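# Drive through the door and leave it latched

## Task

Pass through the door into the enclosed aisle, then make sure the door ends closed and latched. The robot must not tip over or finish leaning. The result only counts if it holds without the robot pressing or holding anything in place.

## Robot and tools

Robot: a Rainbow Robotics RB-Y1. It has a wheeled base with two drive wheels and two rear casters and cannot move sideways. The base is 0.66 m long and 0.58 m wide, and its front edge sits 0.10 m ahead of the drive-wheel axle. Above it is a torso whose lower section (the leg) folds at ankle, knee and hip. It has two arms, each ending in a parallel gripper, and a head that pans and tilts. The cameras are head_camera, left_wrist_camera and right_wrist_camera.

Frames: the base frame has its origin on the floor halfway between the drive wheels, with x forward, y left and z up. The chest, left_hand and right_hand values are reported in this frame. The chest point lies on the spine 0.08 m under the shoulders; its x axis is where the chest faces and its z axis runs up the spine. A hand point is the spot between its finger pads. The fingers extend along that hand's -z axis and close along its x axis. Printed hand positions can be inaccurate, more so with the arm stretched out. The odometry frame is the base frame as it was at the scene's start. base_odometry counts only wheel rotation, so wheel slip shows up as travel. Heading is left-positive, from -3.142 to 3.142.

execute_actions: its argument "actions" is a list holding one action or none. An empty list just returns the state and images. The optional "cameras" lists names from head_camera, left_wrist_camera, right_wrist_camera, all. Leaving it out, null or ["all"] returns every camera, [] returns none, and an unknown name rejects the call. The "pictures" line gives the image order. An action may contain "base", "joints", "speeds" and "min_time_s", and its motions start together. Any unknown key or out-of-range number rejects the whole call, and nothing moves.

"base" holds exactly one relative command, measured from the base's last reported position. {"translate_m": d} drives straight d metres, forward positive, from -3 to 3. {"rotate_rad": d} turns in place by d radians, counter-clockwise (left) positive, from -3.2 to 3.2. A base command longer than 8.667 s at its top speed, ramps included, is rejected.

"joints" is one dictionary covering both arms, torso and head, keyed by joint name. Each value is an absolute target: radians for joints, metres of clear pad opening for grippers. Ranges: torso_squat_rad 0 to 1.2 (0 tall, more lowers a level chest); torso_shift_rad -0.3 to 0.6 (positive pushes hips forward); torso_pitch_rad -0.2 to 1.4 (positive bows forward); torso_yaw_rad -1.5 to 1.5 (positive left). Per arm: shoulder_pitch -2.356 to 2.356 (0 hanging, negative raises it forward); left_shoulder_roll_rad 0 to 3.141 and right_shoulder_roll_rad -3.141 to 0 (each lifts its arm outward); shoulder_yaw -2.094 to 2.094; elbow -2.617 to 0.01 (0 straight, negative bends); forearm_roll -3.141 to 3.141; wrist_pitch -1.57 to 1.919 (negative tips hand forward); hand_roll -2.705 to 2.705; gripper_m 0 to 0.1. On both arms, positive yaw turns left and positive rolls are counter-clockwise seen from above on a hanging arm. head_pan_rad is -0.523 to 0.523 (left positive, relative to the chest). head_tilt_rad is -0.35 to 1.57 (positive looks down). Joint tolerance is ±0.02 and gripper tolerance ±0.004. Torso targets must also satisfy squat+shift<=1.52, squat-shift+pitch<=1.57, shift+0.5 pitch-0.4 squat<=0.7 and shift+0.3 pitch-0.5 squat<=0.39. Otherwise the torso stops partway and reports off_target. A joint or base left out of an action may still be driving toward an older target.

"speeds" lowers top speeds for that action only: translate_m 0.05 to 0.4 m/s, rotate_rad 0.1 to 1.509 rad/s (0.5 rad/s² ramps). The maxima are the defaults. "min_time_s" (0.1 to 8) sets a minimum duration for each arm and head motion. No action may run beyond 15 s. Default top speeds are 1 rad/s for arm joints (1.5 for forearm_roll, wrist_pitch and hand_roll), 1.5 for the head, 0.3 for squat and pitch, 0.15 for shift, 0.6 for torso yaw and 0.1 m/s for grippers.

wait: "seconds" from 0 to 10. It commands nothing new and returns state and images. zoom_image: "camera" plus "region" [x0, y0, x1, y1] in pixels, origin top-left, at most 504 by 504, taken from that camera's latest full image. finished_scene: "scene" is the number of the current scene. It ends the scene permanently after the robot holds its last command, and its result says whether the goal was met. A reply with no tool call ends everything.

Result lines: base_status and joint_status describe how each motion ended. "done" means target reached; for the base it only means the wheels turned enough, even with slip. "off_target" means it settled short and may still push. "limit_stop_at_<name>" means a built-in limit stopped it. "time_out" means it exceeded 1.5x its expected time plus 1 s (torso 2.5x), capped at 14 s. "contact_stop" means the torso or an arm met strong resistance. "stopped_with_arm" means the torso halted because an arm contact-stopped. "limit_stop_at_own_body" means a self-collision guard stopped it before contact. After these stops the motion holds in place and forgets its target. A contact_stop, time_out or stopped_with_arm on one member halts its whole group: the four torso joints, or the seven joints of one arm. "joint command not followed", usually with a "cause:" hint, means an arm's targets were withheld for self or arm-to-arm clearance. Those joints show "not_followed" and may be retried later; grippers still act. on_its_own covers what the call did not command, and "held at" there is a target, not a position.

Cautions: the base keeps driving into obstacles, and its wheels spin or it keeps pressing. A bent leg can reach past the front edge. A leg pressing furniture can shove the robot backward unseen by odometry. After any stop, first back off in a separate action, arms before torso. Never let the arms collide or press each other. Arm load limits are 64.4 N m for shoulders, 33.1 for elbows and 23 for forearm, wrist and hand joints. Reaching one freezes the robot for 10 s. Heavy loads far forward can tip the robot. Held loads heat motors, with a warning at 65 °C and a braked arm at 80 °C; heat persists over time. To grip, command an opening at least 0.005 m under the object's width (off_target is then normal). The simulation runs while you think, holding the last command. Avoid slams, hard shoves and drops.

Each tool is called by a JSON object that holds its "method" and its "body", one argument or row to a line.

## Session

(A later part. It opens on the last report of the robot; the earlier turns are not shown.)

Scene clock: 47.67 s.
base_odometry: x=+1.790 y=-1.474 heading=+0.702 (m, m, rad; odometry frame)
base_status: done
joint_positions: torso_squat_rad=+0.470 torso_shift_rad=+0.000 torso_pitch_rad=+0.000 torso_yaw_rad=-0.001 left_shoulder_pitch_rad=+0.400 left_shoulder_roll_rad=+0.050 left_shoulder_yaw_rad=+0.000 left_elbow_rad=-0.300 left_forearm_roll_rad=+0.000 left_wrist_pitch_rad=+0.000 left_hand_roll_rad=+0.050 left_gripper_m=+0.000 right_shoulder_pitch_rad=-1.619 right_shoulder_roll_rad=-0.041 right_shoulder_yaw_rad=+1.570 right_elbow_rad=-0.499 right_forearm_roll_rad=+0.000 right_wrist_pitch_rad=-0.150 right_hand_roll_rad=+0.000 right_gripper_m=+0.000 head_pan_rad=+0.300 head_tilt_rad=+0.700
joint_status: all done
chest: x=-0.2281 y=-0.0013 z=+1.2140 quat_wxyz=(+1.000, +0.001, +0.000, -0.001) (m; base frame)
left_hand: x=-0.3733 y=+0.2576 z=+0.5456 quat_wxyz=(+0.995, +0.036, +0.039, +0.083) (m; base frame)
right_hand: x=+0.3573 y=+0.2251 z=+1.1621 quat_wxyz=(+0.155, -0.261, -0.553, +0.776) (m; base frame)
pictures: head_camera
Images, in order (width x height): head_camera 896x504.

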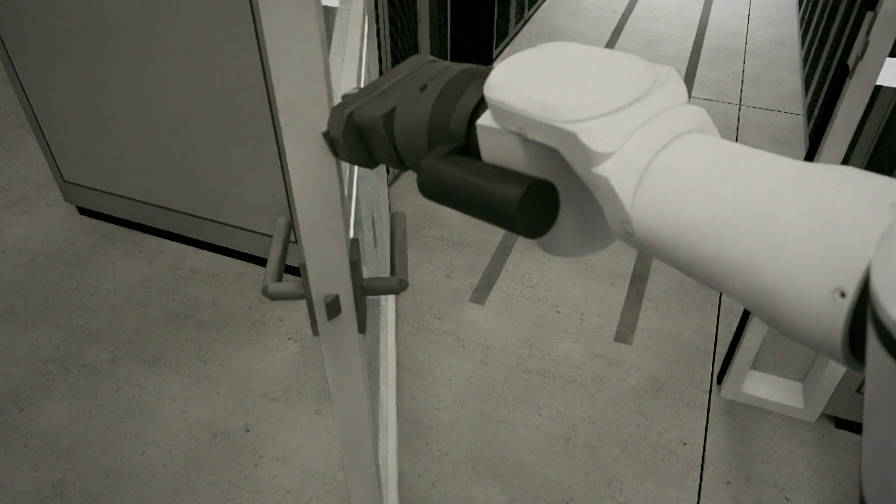

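{"method": "execute_actions", "body": {
  "actions": [
    {"base":{"rotate_rad":0.27},"speeds":{"rotate_rad":0.2},"joints":{"right_elbow_rad":-0.42,"head_pan_rad":0.15},"min_time_s":1.8}
  ],
  "cameras": ["head_camera"]
}}

{"method": "execute_actions", "body": {
  "actions": [
    {"base":{"translate_m":0.12},"speeds":{"translate_m":0.07}}
  ],
  "cameras": ["head_camera","right_wrist_camera"]
}}

Scene clock: 50.63 s.
base_odometry: x=+1.790 y=-1.474 heading=+0.971 (m, m, rad; odometry frame)
base_status: done
joint_positions: torso_squat_rad=+0.470 torso_shift_rad=+0.000 torso_pitch_rad=+0.001 torso_yaw_rad=-0.001 left_shoulder_pitch_rad=+0.400 left_shoulder_roll_rad=+0.050 left_shoulder_yaw_rad=+0.000 left_elbow_rad=-0.300 left_forearm_roll_rad=+0.000 left_wrist_pitch_rad=+0.000 left_hand_roll_rad=+0.050 left_gripper_m=+0.000 right_shoulder_pitch_rad=-1.619 right_shoulder_roll_rad=-0.043 right_shoulder_yaw_rad=+1.570 right_elbow_rad=-0.418 right_forearm_roll_rad=+0.000 right_wrist_pitch_rad=-0.149 right_hand_roll_rad=+0.000 right_gripper_m=+0.000 head_pan_rad=+0.150 head_tilt_rad=+0.700
joint_status: all done
chest: x=-0.2277 y=-0.0013 z=+1.2140 quat_wxyz=(+1.000, +0.001, +0.000, -0.001) (m; base frame)
left_hand: x=-0.3733 y=+0.2576 z=+0.5457 quat_wxyz=(+0.995, +0.036, +0.039, +0.083) (m; base frame)
right_hand: x=+0.3860 y=+0.1979 z=+1.1729 quat_wxyz=(+0.179, -0.293, -0.546, +0.764) (m; base frame)
pictures: head_camera
Images, in order (width x height): head_camera 896x504.

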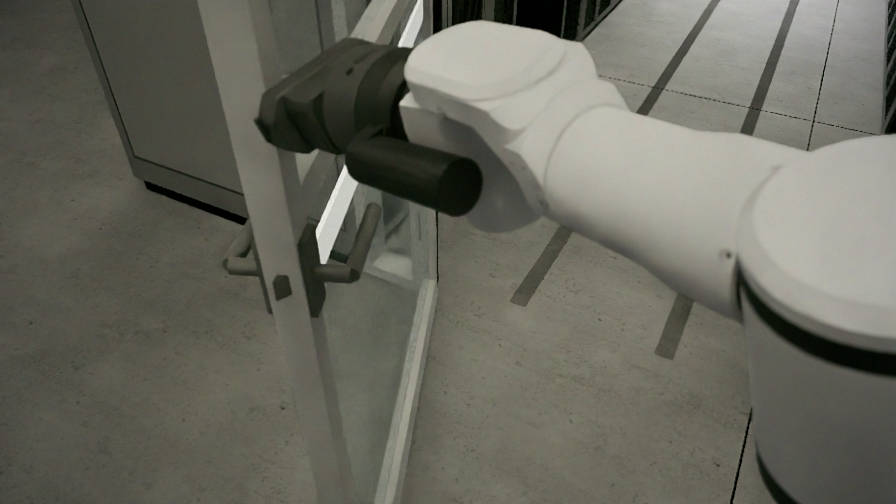

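Scene clock: 52.83 s.
base_odometry: x=+1.857 y=-1.375 heading=+0.972 (m, m, rad; odometry frame)
base_status: done
joint_positions: torso_squat_rad=+0.470 torso_shift_rad=+0.000 torso_pitch_rad=+0.001 torso_yaw_rad=-0.001 left_shoulder_pitch_rad=+0.400 left_shoulder_roll_rad=+0.050 left_shoulder_yaw_rad=+0.000 left_elbow_rad=-0.300 left_forearm_roll_rad=+0.000 left_wrist_pitch_rad=+0.000 left_hand_roll_rad=+0.050 left_gripper_m=+0.000 right_shoulder_pitch_rad=-1.619 right_shoulder_roll_rad=-0.041 right_shoulder_yaw_rad=+1.570 right_elbow_rad=-0.419 right_forearm_roll_rad=+0.000 right_wrist_pitch_rad=-0.150 right_hand_roll_rad=+0.000 right_gripper_m=+0.000 head_pan_rad=+0.150 head_tilt_rad=+0.700
joint_status: not commanded
chest: x=-0.2278 y=-0.0013 z=+1.2140 quat_wxyz=(+1.000, +0.001, +0.000, -0.001) (m; base frame)
left_hand: x=-0.3733 y=+0.2576 z=+0.5457 quat_wxyz=(+0.995, +0.036, +0.039, +0.083) (m; base frame)
right_hand: x=+0.3848 y=+0.1992 z=+1.1726 quat_wxyz=(+0.178, -0.291, -0.547, +0.765) (m; base frame)
pictures: head_camera, right_wrist_camera
Images, in order (width x height): head_camera 896x504, right_wrist_camera 644x364.

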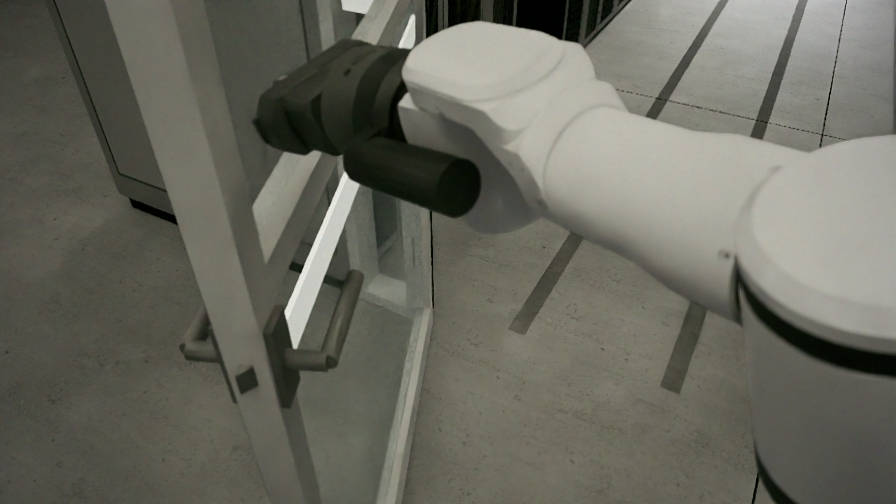

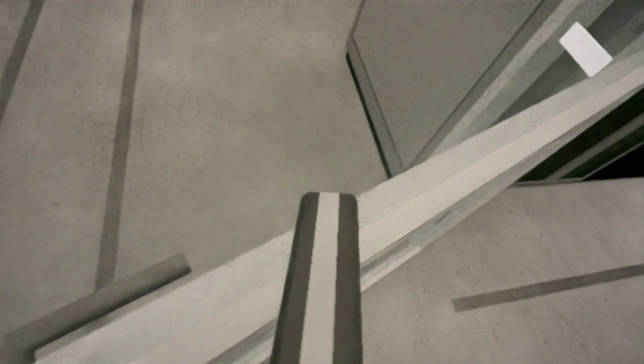

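{"method": "execute_actions", "body": {
  "actions": [
    {"base":{"rotate_rad":0.45},"speeds":{"rotate_rad":0.25},"joints":{"right_elbow_rad":-0.15,"right_wrist_pitch_rad":-0.05,"head_pan_rad":0},"min_time_s":2.2}
  ],
  "cameras": ["head_camera"]
}}

{"method": "execute_actions", "body": {
  "actions": [
    {"base":{"translate_m":0.2},"speeds":{"translate_m":0.1}}
  ],
  "cameras": ["head_camera","right_wrist_camera"]
}}

Scene clock: 55.70 s.
base_odometry: x=+1.857 y=-1.375 heading=+1.421 (m, m, rad; odometry frame)
base_status: done
joint_positions: torso_squat_rad=+0.470 torso_shift_rad=+0.000 torso_pitch_rad=+0.001 torso_yaw_rad=-0.001 left_shoulder_pitch_rad=+0.400 left_shoulder_roll_rad=+0.050 left_shoulder_yaw_rad=+0.000 left_elbow_rad=-0.300 left_forearm_roll_rad=+0.000 left_wrist_pitch_rad=+0.000 left_hand_roll_rad=+0.050 left_gripper_m=+0.000 right_shoulder_pitch_rad=-1.619 right_shoulder_roll_rad=-0.042 right_shoulder_yaw_rad=+1.570 right_elbow_rad=-0.149 right_forearm_roll_rad=+0.000 right_wrist_pitch_rad=-0.050 right_hand_roll_rad=+0.000 right_gripper_m=+0.000 head_pan_rad=+0.000 head_tilt_rad=+0.700
joint_status: all done
chest: x=-0.2279 y=-0.0013 z=+1.2140 quat_wxyz=(+1.000, +0.001, +0.000, -0.001) (m; base frame)
left_hand: x=-0.3733 y=+0.2576 z=+0.5456 quat_wxyz=(+0.995, +0.036, +0.039, +0.083) (m; base frame)
right_hand: x=+0.4702 y=+0.0807 z=+1.2196 quat_wxyz=(+0.275, -0.427, -0.505, +0.698) (m; base frame)
pictures: head_camera
Images, in order (width x height): head_camera 896x504.

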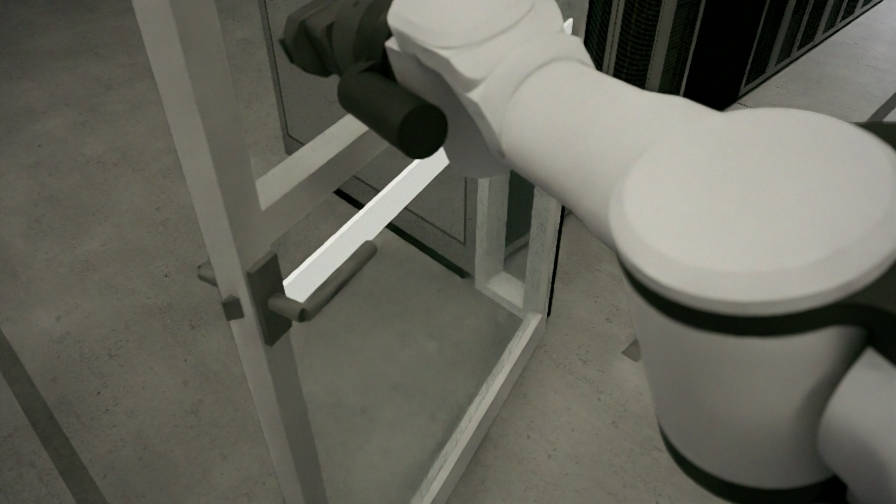

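Scene clock: 58.27 s.
base_odometry: x=+1.887 y=-1.178 heading=+1.422 (m, m, rad; odometry frame)
base_status: done
joint_positions: torso_squat_rad=+0.470 torso_shift_rad=+0.000 torso_pitch_rad=+0.000 torso_yaw_rad=-0.001 left_shoulder_pitch_rad=+0.400 left_shoulder_roll_rad=+0.050 left_shoulder_yaw_rad=+0.000 left_elbow_rad=-0.300 left_forearm_roll_rad=+0.000 left_wrist_pitch_rad=+0.000 left_hand_roll_rad=+0.050 left_gripper_m=+0.000 right_shoulder_pitch_rad=-1.619 right_shoulder_roll_rad=-0.041 right_shoulder_yaw_rad=+1.570 right_elbow_rad=-0.150 right_forearm_roll_rad=+0.000 right_wrist_pitch_rad=-0.050 right_hand_roll_rad=+0.000 right_gripper_m=+0.000 head_pan_rad=+0.000 head_tilt_rad=+0.700
joint_status: not commanded
chest: x=-0.2280 y=-0.0012 z=+1.2140 quat_wxyz=(+1.000, +0.001, +0.000, -0.001) (m; base frame)
left_hand: x=-0.3733 y=+0.2576 z=+0.5456 quat_wxyz=(+0.995, +0.036, +0.039, +0.083) (m; base frame)
right_hand: x=+0.4697 y=+0.0817 z=+1.2195 quat_wxyz=(+0.275, -0.427, -0.505, +0.698) (m; base frame)
pictures: head_camera, right_wrist_camera
Images, in order (width x height): head_camera 896x504, right_wrist_camera 644x364.

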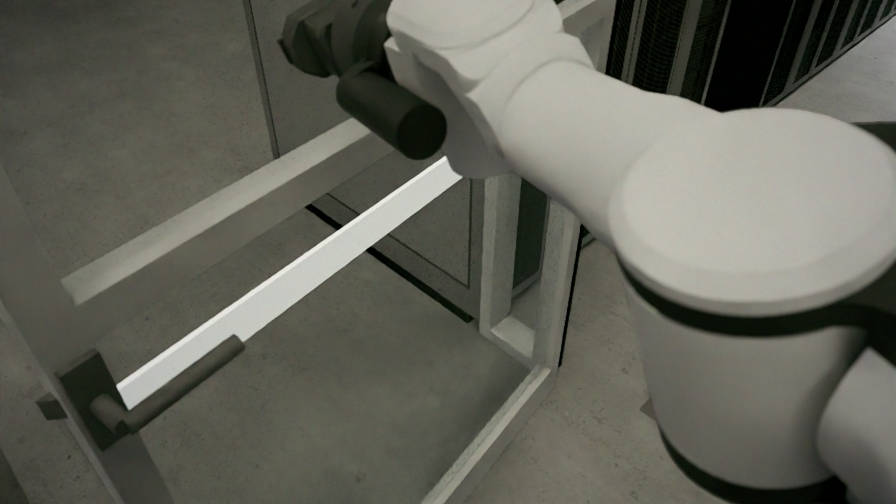

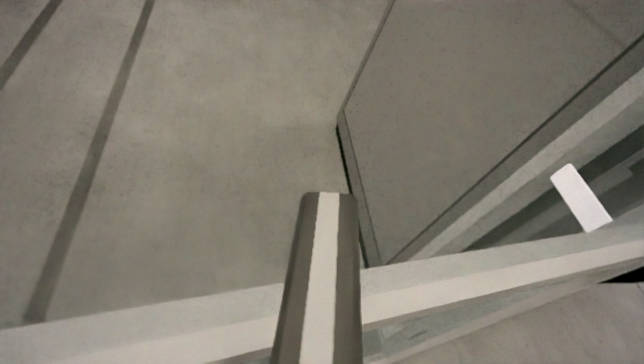

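{"method": "execute_actions", "body": {
  "actions": [
    {"joints":{"left_shoulder_pitch_rad":0.7,"left_elbow_rad":-2.5,"left_wrist_pitch_rad":-0.5,"head_pan_rad":0.3,"head_tilt_rad":0.4}}
  ],
  "cameras": []
}}

{"method": "execute_actions", "body": {
  "actions": [
    {"joints":{"left_shoulder_pitch_rad":-0.6,"left_shoulder_roll_rad":0.15,"left_elbow_rad":-2.0,"left_wrist_pitch_rad":0}}
  ],
  "cameras": ["head_camera"]
}}

Scene clock: 62.03 s.
base_odometry: x=+1.887 y=-1.178 heading=+1.422 (m, m, rad; odometry frame)
base_status: not commanded
joint_positions: torso_squat_rad=+0.470 torso_shift_rad=+0.000 torso_pitch_rad=+0.000 torso_yaw_rad=-0.001 left_shoulder_pitch_rad=+0.700 left_shoulder_roll_rad=+0.050 left_shoulder_yaw_rad=+0.000 left_elbow_rad=-2.500 left_forearm_roll_rad=+0.000 left_wrist_pitch_rad=-0.500 left_hand_roll_rad=+0.050 left_gripper_m=+0.000 right_shoulder_pitch_rad=-1.619 right_shoulder_roll_rad=-0.041 right_shoulder_yaw_rad=+1.570 right_elbow_rad=-0.150 right_forearm_roll_rad=+0.000 right_wrist_pitch_rad=-0.050 right_hand_roll_rad=+0.000 right_gripper_m=+0.000 head_pan_rad=+0.300 head_tilt_rad=+0.400
joint_status: all done
chest: x=-0.2280 y=-0.0012 z=+1.2140 quat_wxyz=(+1.000, +0.001, +0.000, -0.001) (m; base frame)
left_hand: x=+0.0426 y=+0.2753 z=+1.2577 quat_wxyz=(+0.391, +0.087, -0.916, -0.007) (m; base frame)
right_hand: x=+0.4697 y=+0.0817 z=+1.2196 quat_wxyz=(+0.275, -0.427, -0.505, +0.698) (m; base frame)
pictures: none
No camera images: the call's "cameras" was empty. Leave "cameras" out to get every camera's image.

Scene clock: 63.97 s.
base_odometry: x=+1.887 y=-1.178 heading=+1.422 (m, m, rad; odometry frame)
base_status: not commanded
joint_positions: torso_squat_rad=+0.470 torso_shift_rad=+0.000 torso_pitch_rad=+0.000 torso_yaw_rad=-0.001 left_shoulder_pitch_rad=-0.600 left_shoulder_roll_rad=+0.150 left_shoulder_yaw_rad=+0.000 left_elbow_rad=-2.000 left_forearm_roll_rad=+0.000 left_wrist_pitch_rad=+0.000 left_hand_roll_rad=+0.050 left_gripper_m=+0.000 right_shoulder_pitch_rad=-1.620 right_shoulder_roll_rad=-0.041 right_shoulder_yaw_rad=+1.570 right_elbow_rad=-0.149 right_forearm_roll_rad=+0.000 right_wrist_pitch_rad=-0.050 right_hand_roll_rad=+0.000 right_gripper_m=+0.000 head_pan_rad=+0.300 head_tilt_rad=+0.400
joint_status: all done
chest: x=-0.2281 y=-0.0012 z=+1.2140 quat_wxyz=(+1.000, +0.001, +0.000, -0.001) (m; base frame)
left_hand: x=+0.2298 y=+0.1330 z=+1.4680 quat_wxyz=(+0.278, -0.053, -0.954, -0.097) (m; base frame)
right_hand: x=+0.4696 y=+0.0817 z=+1.2199 quat_wxyz=(+0.275, -0.427, -0.505, +0.698) (m; base frame)
pictures: head_camera
Images, in order (width x height): head_camera 896x504.

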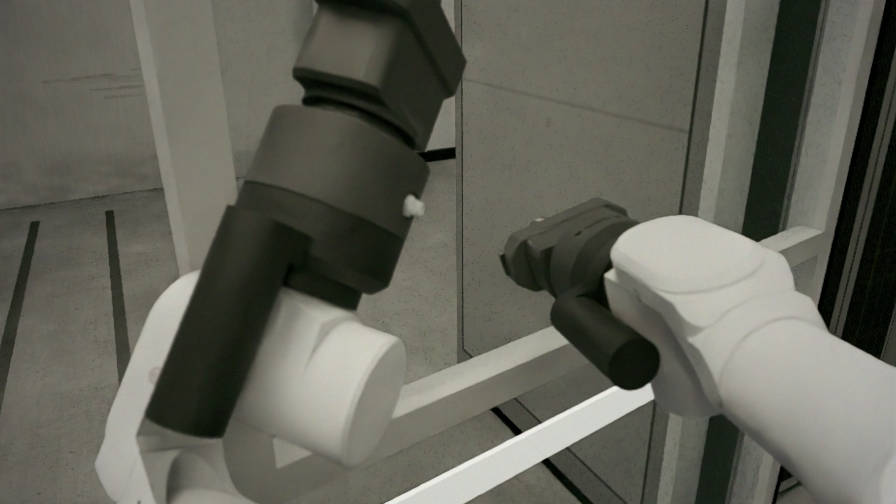

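{"method": "execute_actions", "body": {
  "actions": [
    {"joints":{"left_shoulder_yaw_rad":0.22,"left_elbow_rad":-1.75},"min_time_s":1}
  ],
  "cameras": ["head_camera","left_wrist_camera"]
}}

Scene clock: 65.63 s.
base_odometry: x=+1.887 y=-1.178 heading=+1.422 (m, m, rad; odometry frame)
base_status: not commanded
joint_positions: torso_squat_rad=+0.470 torso_shift_rad=+0.000 torso_pitch_rad=+0.000 torso_yaw_rad=-0.001 left_shoulder_pitch_rad=-0.600 left_shoulder_roll_rad=+0.149 left_shoulder_yaw_rad=+0.219 left_elbow_rad=-1.751 left_forearm_roll_rad=+0.000 left_wrist_pitch_rad=+0.000 left_hand_roll_rad=+0.050 left_gripper_m=+0.000 right_shoulder_pitch_rad=-1.620 right_shoulder_roll_rad=-0.040 right_shoulder_yaw_rad=+1.570 right_elbow_rad=-0.150 right_forearm_roll_rad=+0.000 right_wrist_pitch_rad=-0.050 right_hand_roll_rad=+0.000 right_gripper_m=+0.000 head_pan_rad=+0.300 head_tilt_rad=+0.400
joint_status: all done
chest: x=-0.2281 y=-0.0012 z=+1.2140 quat_wxyz=(+1.000, +0.001, +0.000, -0.001) (m; base frame)
left_hand: x=+0.3213 y=+0.2499 z=+1.4001 quat_wxyz=(+0.389, +0.021, -0.921, -0.006) (m; base frame)
right_hand: x=+0.4693 y=+0.0824 z=+1.2198 quat_wxyz=(+0.274, -0.426, -0.505, +0.698) (m; base frame)
pictures: head_camera, left_wrist_camera
Images, in order (width x height): head_camera 896x504, left_wrist_camera 644x364.

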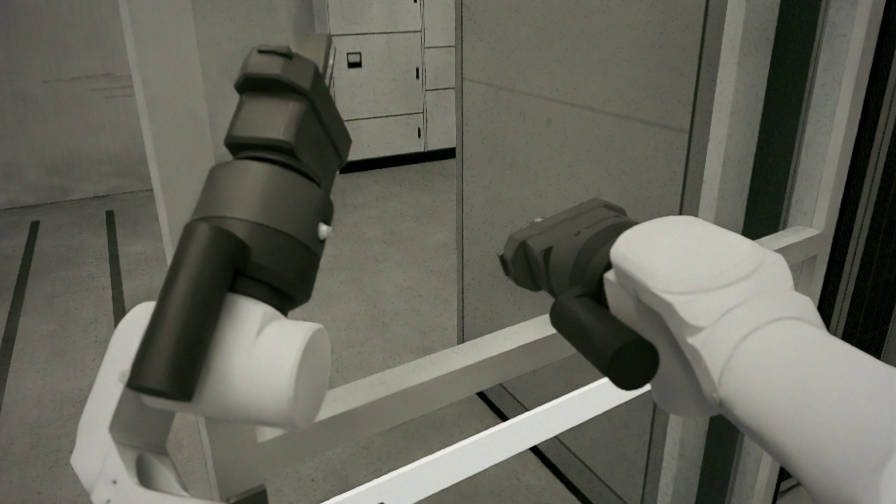

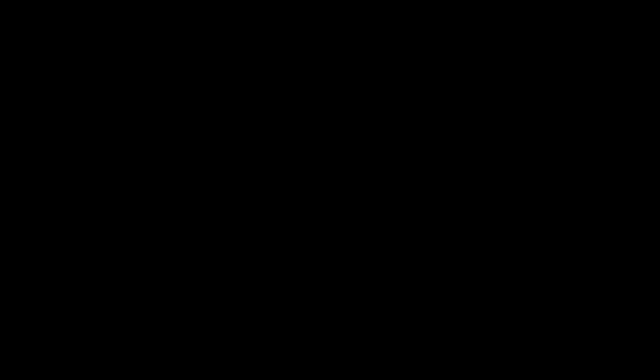

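{"method": "execute_actions", "body": {
  "actions": [
    {"joints":{"right_shoulder_roll_rad":-0.4,"right_shoulder_pitch_rad":-0.8,"right_shoulder_yaw_rad":0.5,"left_hand_roll_rad":-1.2}}
  ],
  "cameras": ["head_camera","left_wrist_camera"]
}}

{"method": "execute_actions", "body": {
  "actions": [
    {"base":{"rotate_rad":-0.8},"speeds":{"rotate_rad":0.3},"joints":{"right_shoulder_roll_rad":-0.04,"right_shoulder_pitch_rad":0.05,"right_shoulder_yaw_rad":0,"left_shoulder_yaw_rad":0.65,"head_pan_rad":0.52,"head_tilt_rad":0.6},"min_time_s":3.2}
  ],
  "cameras": ["head_camera","left_wrist_camera"]
}}

Scene clock: 67.83 s.
base_odometry: x=+1.887 y=-1.178 heading=+1.422 (m, m, rad; odometry frame)
base_status: not commanded
joint_positions: torso_squat_rad=+0.470 torso_shift_rad=+0.000 torso_pitch_rad=+0.000 torso_yaw_rad=-0.001 left_shoulder_pitch_rad=-0.600 left_shoulder_roll_rad=+0.149 left_shoulder_yaw_rad=+0.219 left_elbow_rad=-1.750 left_forearm_roll_rad=+0.000 left_wrist_pitch_rad=+0.000 left_hand_roll_rad=-1.200 left_gripper_m=+0.000 right_shoulder_pitch_rad=-0.800 right_shoulder_roll_rad=-0.400 right_shoulder_yaw_rad=+0.500 right_elbow_rad=-0.150 right_forearm_roll_rad=+0.000 right_wrist_pitch_rad=-0.050 right_hand_roll_rad=+0.000 right_gripper_m=+0.000 head_pan_rad=+0.300 head_tilt_rad=+0.400
joint_status: all done
chest: x=-0.2281 y=-0.0012 z=+1.2140 quat_wxyz=(+1.000, +0.001, +0.000, -0.001) (m; base frame)
left_hand: x=+0.3214 y=+0.2500 z=+1.4000 quat_wxyz=(+0.312, +0.556, -0.734, -0.233) (m; base frame)
right_hand: x=+0.3686 y=-0.3828 z=+0.8442 quat_wxyz=(+0.824, -0.243, -0.412, +0.304) (m; base frame)
pictures: head_camera, left_wrist_camera
Images, in order (width x height): head_camera 896x504, left_wrist_camera 644x364.

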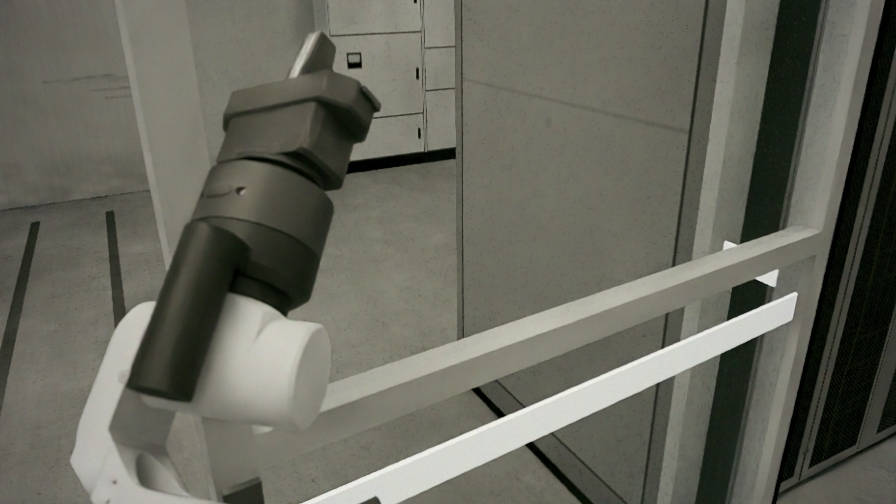

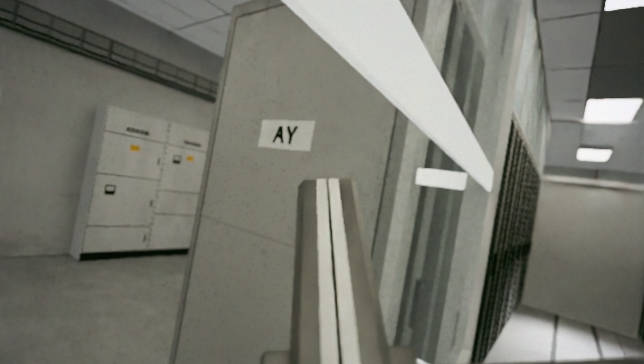

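Scene clock: 71.40 s.
base_odometry: x=+1.887 y=-1.178 heading=+0.622 (m, m, rad; odometry frame)
base_status: done
joint_positions: torso_squat_rad=+0.470 torso_shift_rad=+0.000 torso_pitch_rad=+0.000 torso_yaw_rad=-0.001 left_shoulder_pitch_rad=-0.600 left_shoulder_roll_rad=+0.149 left_shoulder_yaw_rad=+0.649 left_elbow_rad=-1.750 left_forearm_roll_rad=+0.000 left_wrist_pitch_rad=+0.000 left_hand_roll_rad=-1.200 left_gripper_m=+0.000 right_shoulder_pitch_rad=+0.050 right_shoulder_roll_rad=-0.040 right_shoulder_yaw_rad=+0.000 right_elbow_rad=-0.150 right_forearm_roll_rad=+0.000 right_wrist_pitch_rad=-0.050 right_hand_roll_rad=+0.000 right_gripper_m=+0.000 head_pan_rad=+0.520 head_tilt_rad=+0.600
joint_status: all done
chest: x=-0.2281 y=-0.0012 z=+1.2140 quat_wxyz=(+1.000, +0.001, +0.000, +0.000) (m; base frame)
left_hand: x=+0.2677 y=+0.4627 z=+1.3875 quat_wxyz=(+0.398, +0.640, -0.653, -0.075) (m; base frame)
right_hand: x=-0.1804 y=-0.2516 z=+0.5313 quat_wxyz=(+0.997, -0.020, -0.076, -0.007) (m; base frame)
pictures: head_camera, left_wrist_camera
Images, in order (width x height): head_camera 896x504, left_wrist_camera 644x364.

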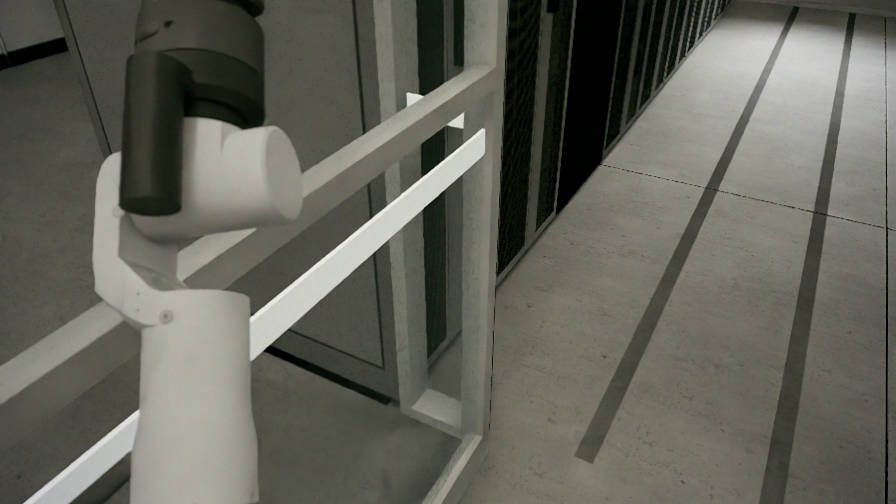

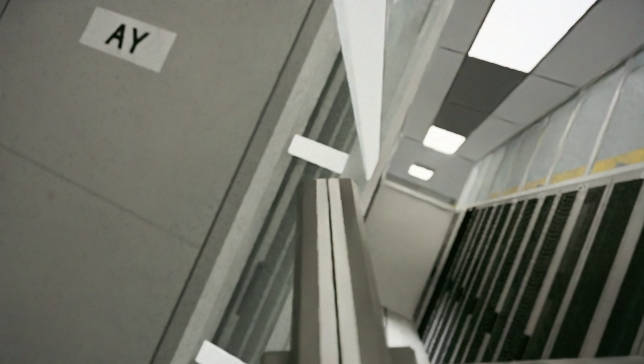

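{"method": "execute_actions", "body": {
  "actions": [
    {"base":{"translate_m":0.45},"speeds":{"translate_m":0.2},"joints":{"left_shoulder_yaw_rad":1.0,"left_elbow_rad":-2.45,"head_pan_rad":0.0,"head_tilt_rad":0.8},"min_time_s":2.6}
  ]
}}

Scene clock: 75.17 s.
base_odometry: x=+2.253 y=-0.916 heading=+0.621 (m, m, rad; odometry frame)
base_status: done
joint_positions: torso_squat_rad=+0.470 torso_shift_rad=+0.000 torso_pitch_rad=+0.001 torso_yaw_rad=-0.001 left_shoulder_pitch_rad=-0.600 left_shoulder_roll_rad=+0.150 left_shoulder_yaw_rad=+0.999 left_elbow_rad=-2.451 left_forearm_roll_rad=+0.000 left_wrist_pitch_rad=+0.000 left_hand_roll_rad=-1.200 left_gripper_m=+0.000 right_shoulder_pitch_rad=+0.050 right_shoulder_roll_rad=-0.040 right_shoulder_yaw_rad=+0.000 right_elbow_rad=-0.150 right_forearm_roll_rad=+0.000 right_wrist_pitch_rad=-0.050 right_hand_roll_rad=+0.000 right_gripper_m=+0.000 head_pan_rad=+0.000 head_tilt_rad=+0.800
joint_status: all done
chest: x=-0.2279 y=-0.0012 z=+1.2140 quat_wxyz=(+1.000, +0.001, +0.000, +0.000) (m; base frame)
left_hand: x=-0.0740 y=+0.4725 z=+1.5212 quat_wxyz=(+0.136, +0.798, -0.568, +0.148) (m; base frame)
right_hand: x=-0.1803 y=-0.2515 z=+0.5313 quat_wxyz=(+0.997, -0.020, -0.076, -0.007) (m; base frame)
pictures: head_camera, left_wrist_camera, right_wrist_camera
Images, in order (width x height): head_camera 896x504, left_wrist_camera 644x364, right_wrist_camera 644x364.

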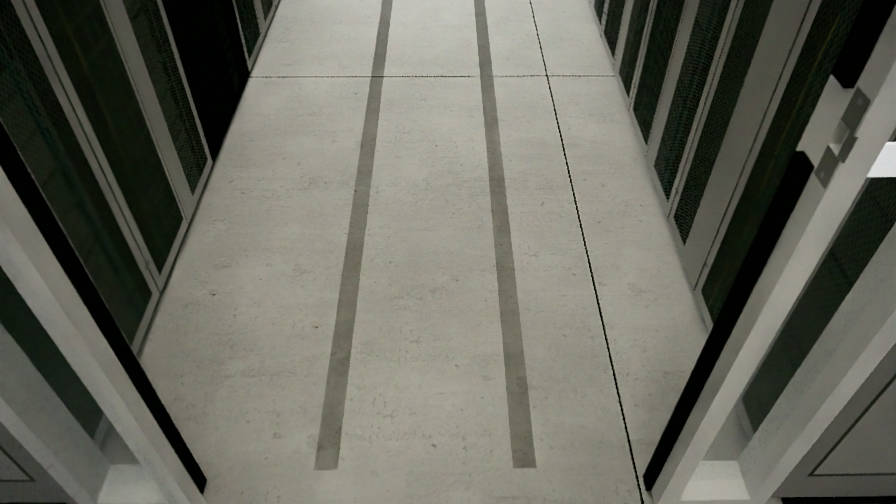

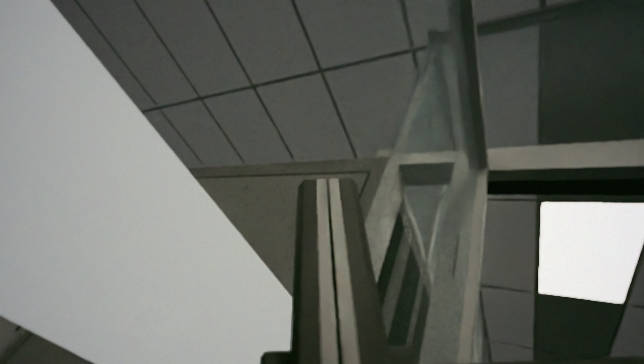

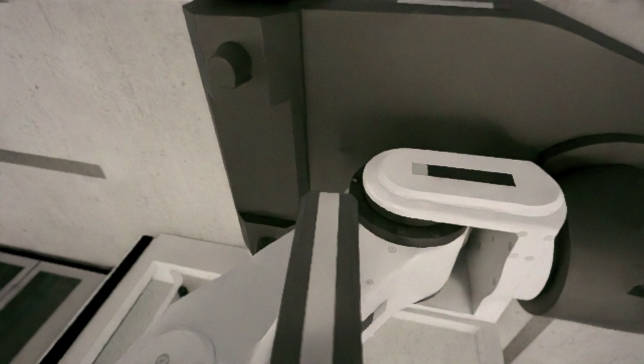

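{"method": "execute_actions", "body": {
  "actions": [
    {"base":{"translate_m":0.32},"speeds":{"translate_m":0.2},"joints":{"left_shoulder_yaw_rad":1.35,"left_elbow_rad":-2.5,"head_pan_rad":0.52},"min_time_s":2}
  ]
}}

Scene clock: 78.27 s.
base_odometry: x=+2.513 y=-0.729 heading=+0.621 (m, m, rad; odometry frame)
base_status: done
joint_positions: torso_squat_rad=+0.470 torso_shift_rad=+0.000 torso_pitch_rad=+0.000 torso_yaw_rad=-0.001 left_shoulder_pitch_rad=-0.600 left_shoulder_roll_rad=+0.151 left_shoulder_yaw_rad=+1.350 left_elbow_rad=-2.502 left_forearm_roll_rad=+0.000 left_wrist_pitch_rad=-0.001 left_hand_roll_rad=-1.200 left_gripper_m=+0.000 right_shoulder_pitch_rad=+0.050 right_shoulder_roll_rad=-0.040 right_shoulder_yaw_rad=+0.000 right_elbow_rad=-0.150 right_forearm_roll_rad=+0.000 right_wrist_pitch_rad=-0.050 right_hand_roll_rad=+0.000 right_gripper_m=+0.000 head_pan_rad=+0.520 head_tilt_rad=+0.800
joint_status: all done
chest: x=-0.2280 y=-0.0015 z=+1.2140 quat_wxyz=(+1.000, +0.001, +0.000, +0.000) (m; base frame)
left_hand: x=-0.1802 y=+0.5245 z=+1.4767 quat_wxyz=(+0.155, +0.859, -0.428, +0.235) (m; base frame)
right_hand: x=-0.1802 y=-0.2515 z=+0.5312 quat_wxyz=(+0.997, -0.020, -0.076, -0.007) (m; base frame)
pictures: head_camera, left_wrist_camera, right_wrist_camera
Images, in order (width x height): head_camera 896x504, left_wrist_camera 644x364, right_wrist_camera 644x364.

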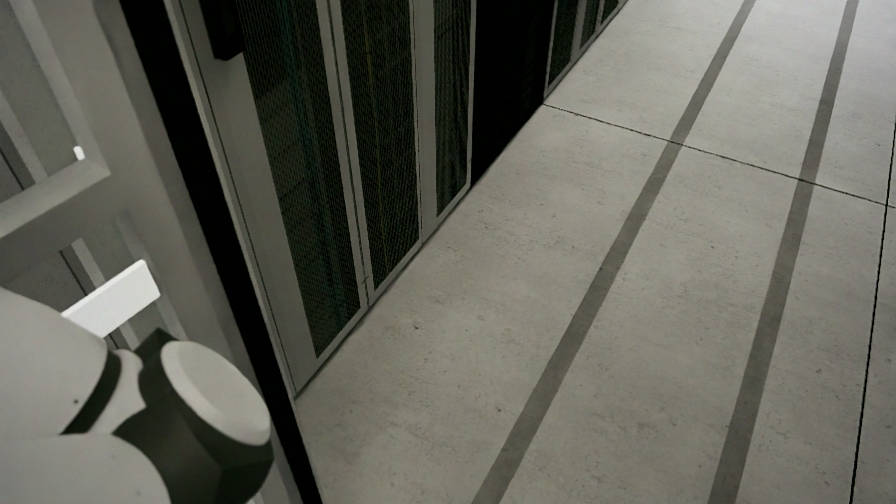

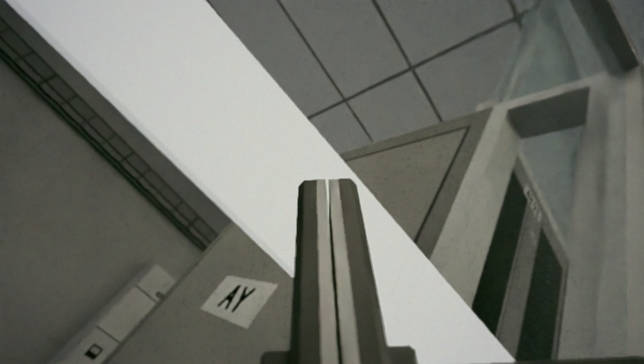

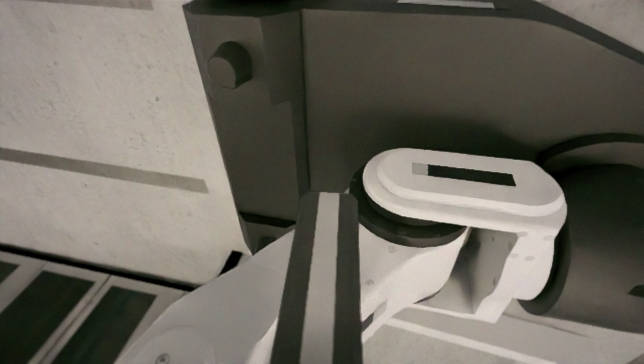

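{"method": "execute_actions", "body": {
  "actions": [
    {"base":{"translate_m":1.3},"joints":{"left_shoulder_yaw_rad":0.2,"left_elbow_rad":-2.6,"left_shoulder_roll_rad":0.03}}
  ],
  "cameras": ["head_camera"]
}}

{"method": "wait", "body": {
  "seconds": 8
}}

{"method": "execute_actions", "body": {
  "actions": [
    {"joints":{"right_wrist_pitch_rad":1.6,"right_hand_roll_rad":1.2}}
  ],
  "cameras": ["right_wrist_camera"]
}}

Scene clock: 83.23 s.
base_odometry: x=+3.571 y=+0.026 heading=+0.620 (m, m, rad; odometry frame)
base_status: done
joint_positions: torso_squat_rad=+0.470 torso_shift_rad=+0.000 torso_pitch_rad=+0.001 torso_yaw_rad=-0.001 left_shoulder_pitch_rad=-0.600 left_shoulder_roll_rad=+0.030 left_shoulder_yaw_rad=+0.200 left_elbow_rad=-2.600 left_forearm_roll_rad=+0.000 left_wrist_pitch_rad=+0.000 left_hand_roll_rad=-1.200 left_gripper_m=+0.000 right_shoulder_pitch_rad=+0.050 right_shoulder_roll_rad=-0.040 right_shoulder_yaw_rad=+0.000 right_elbow_rad=-0.150 right_forearm_roll_rad=+0.000 right_wrist_pitch_rad=-0.050 right_hand_roll_rad=+0.000 right_gripper_m=+0.000 head_pan_rad=+0.520 head_tilt_rad=+0.800
joint_status: all done
chest: x=-0.2279 y=-0.0011 z=+1.2140 quat_wxyz=(+1.000, +0.001, +0.000, +0.000) (m; base frame)
left_hand: x=-0.0342 y=+0.2232 z=+1.5652 quat_wxyz=(-0.003, +0.561, -0.828, +0.017) (m; base frame)
right_hand: x=-0.1802 y=-0.2515 z=+0.5314 quat_wxyz=(+0.997, -0.020, -0.076, -0.006) (m; base frame)
pictures: head_camera
Images, in order (width x height): head_camera 896x504.

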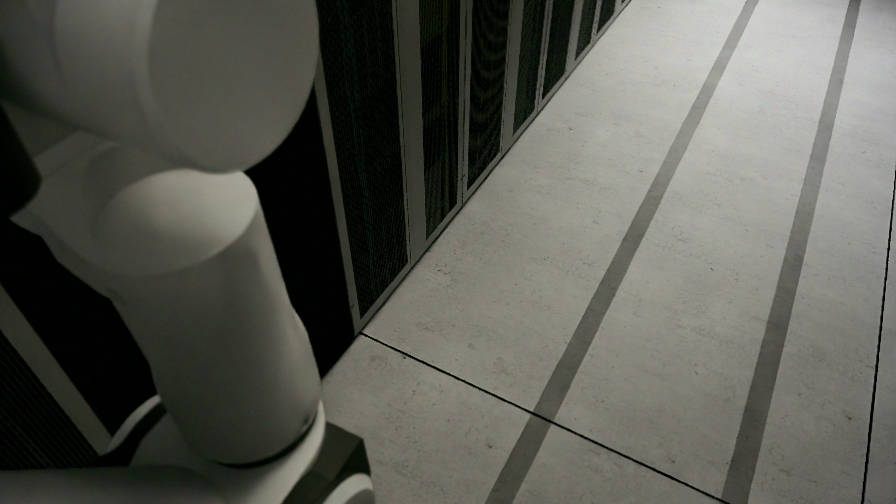

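Scene clock: 91.23 s.
base_odometry: x=+3.571 y=+0.026 heading=+0.620 (m, m, rad; odometry frame)
base_status: done
joint_positions: torso_squat_rad=+0.470 torso_shift_rad=+0.000 torso_pitch_rad=+0.001 torso_yaw_rad=-0.001 left_shoulder_pitch_rad=-0.600 left_shoulder_roll_rad=+0.030 left_shoulder_yaw_rad=+0.200 left_elbow_rad=-2.600 left_forearm_roll_rad=+0.000 left_wrist_pitch_rad=+0.000 left_hand_roll_rad=-1.200 left_gripper_m=+0.000 right_shoulder_pitch_rad=+0.050 right_shoulder_roll_rad=-0.040 right_shoulder_yaw_rad=+0.000 right_elbow_rad=-0.150 right_forearm_roll_rad=+0.000 right_wrist_pitch_rad=-0.050 right_hand_roll_rad=+0.000 right_gripper_m=+0.000 head_pan_rad=+0.520 head_tilt_rad=+0.800
joint_status: all done
chest: x=-0.2279 y=-0.0011 z=+1.2140 quat_wxyz=(+1.000, +0.001, +0.000, +0.000) (m; base frame)
left_hand: x=-0.0342 y=+0.2232 z=+1.5652 quat_wxyz=(-0.003, +0.561, -0.828, +0.017) (m; base frame)
right_hand: x=-0.1802 y=-0.2515 z=+0.5314 quat_wxyz=(+0.997, -0.020, -0.076, -0.006) (m; base frame)
wait: 8.00 s; at rest by 0.27 s
pictures: head_camera, left_wrist_camera, right_wrist_camera
Images, in order (width x height): head_camera 896x504, left_wrist_camera 644x364, right_wrist_camera 644x364.

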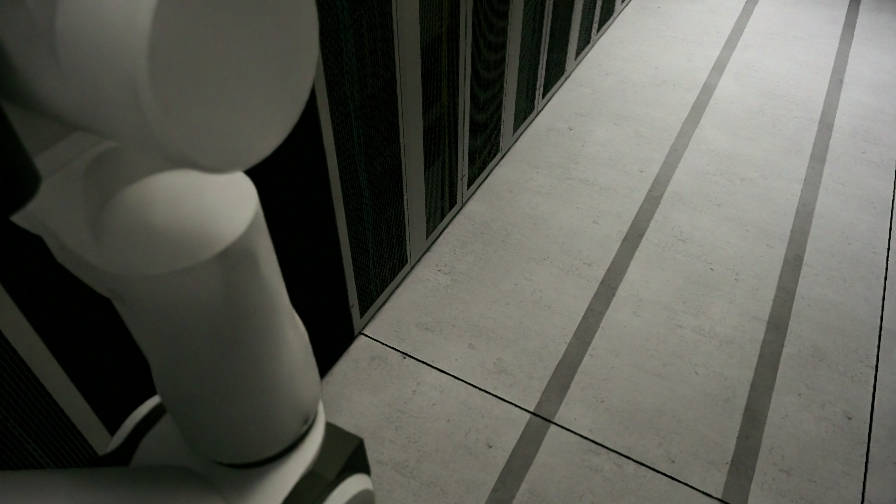

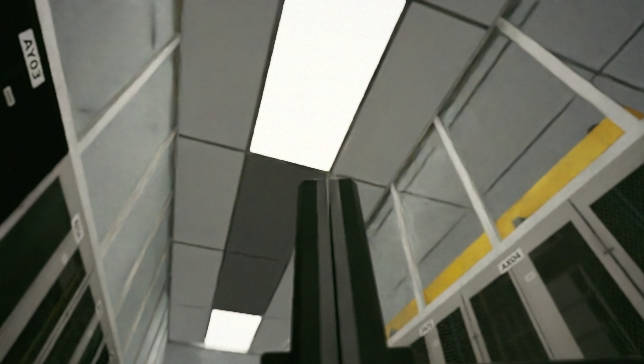

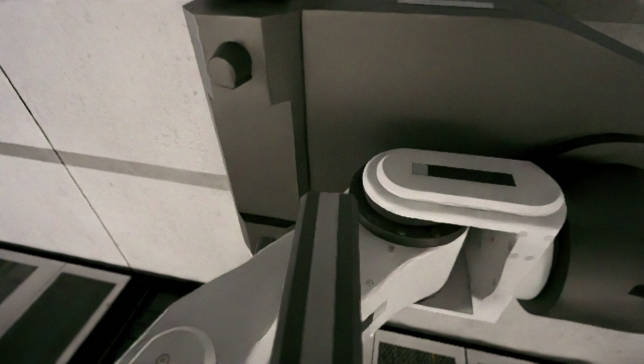

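Scene clock: 92.93 s.
base_odometry: x=+3.571 y=+0.026 heading=+0.620 (m, m, rad; odometry frame)
base_status: not commanded
joint_positions: torso_squat_rad=+0.470 torso_shift_rad=+0.000 torso_pitch_rad=+0.001 torso_yaw_rad=-0.001 left_shoulder_pitch_rad=-0.600 left_shoulder_roll_rad=+0.030 left_shoulder_yaw_rad=+0.200 left_elbow_rad=-2.600 left_forearm_roll_rad=+0.000 left_wrist_pitch_rad=+0.000 left_hand_roll_rad=-1.200 left_gripper_m=+0.000 right_shoulder_pitch_rad=+0.050 right_shoulder_roll_rad=-0.040 right_shoulder_yaw_rad=+0.000 right_elbow_rad=-0.150 right_forearm_roll_rad=+0.000 right_wrist_pitch_rad=+1.600 right_hand_roll_rad=+1.200 right_gripper_m=+0.000 head_pan_rad=+0.520 head_tilt_rad=+0.800
joint_status: all done
chest: x=-0.2279 y=-0.0011 z=+1.2140 quat_wxyz=(+1.000, +0.001, +0.000, +0.000) (m; base frame)
left_hand: x=-0.0342 y=+0.2232 z=+1.5652 quat_wxyz=(-0.003, +0.561, -0.828, +0.017) (m; base frame)
right_hand: x=-0.4451 y=-0.2391 z=+0.7422 quat_wxyz=(+0.615, +0.377, +0.567, +0.398) (m; base frame)
pictures: right_wrist_camera
Images, in order (width x height): right_wrist_camera 644x364.

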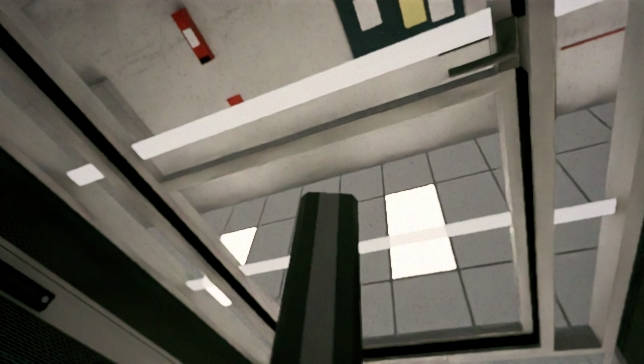

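{"method": "zoom_image", "body": {
  "camera": "right_wrist_camera",
  "region": [400,0,644,364]
}}

Region (400, 0, 644, 364) of right_wrist_camera's 644x364 image, scaled by 1.385, with more detail than that image has; it fills the left 338 columns of this view, and the rest is white.

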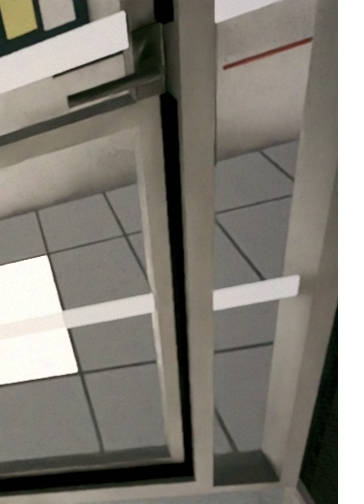

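{"method": "finished_scene", "body": {
  "scene": 2
}}

The scene is finished: the task was done.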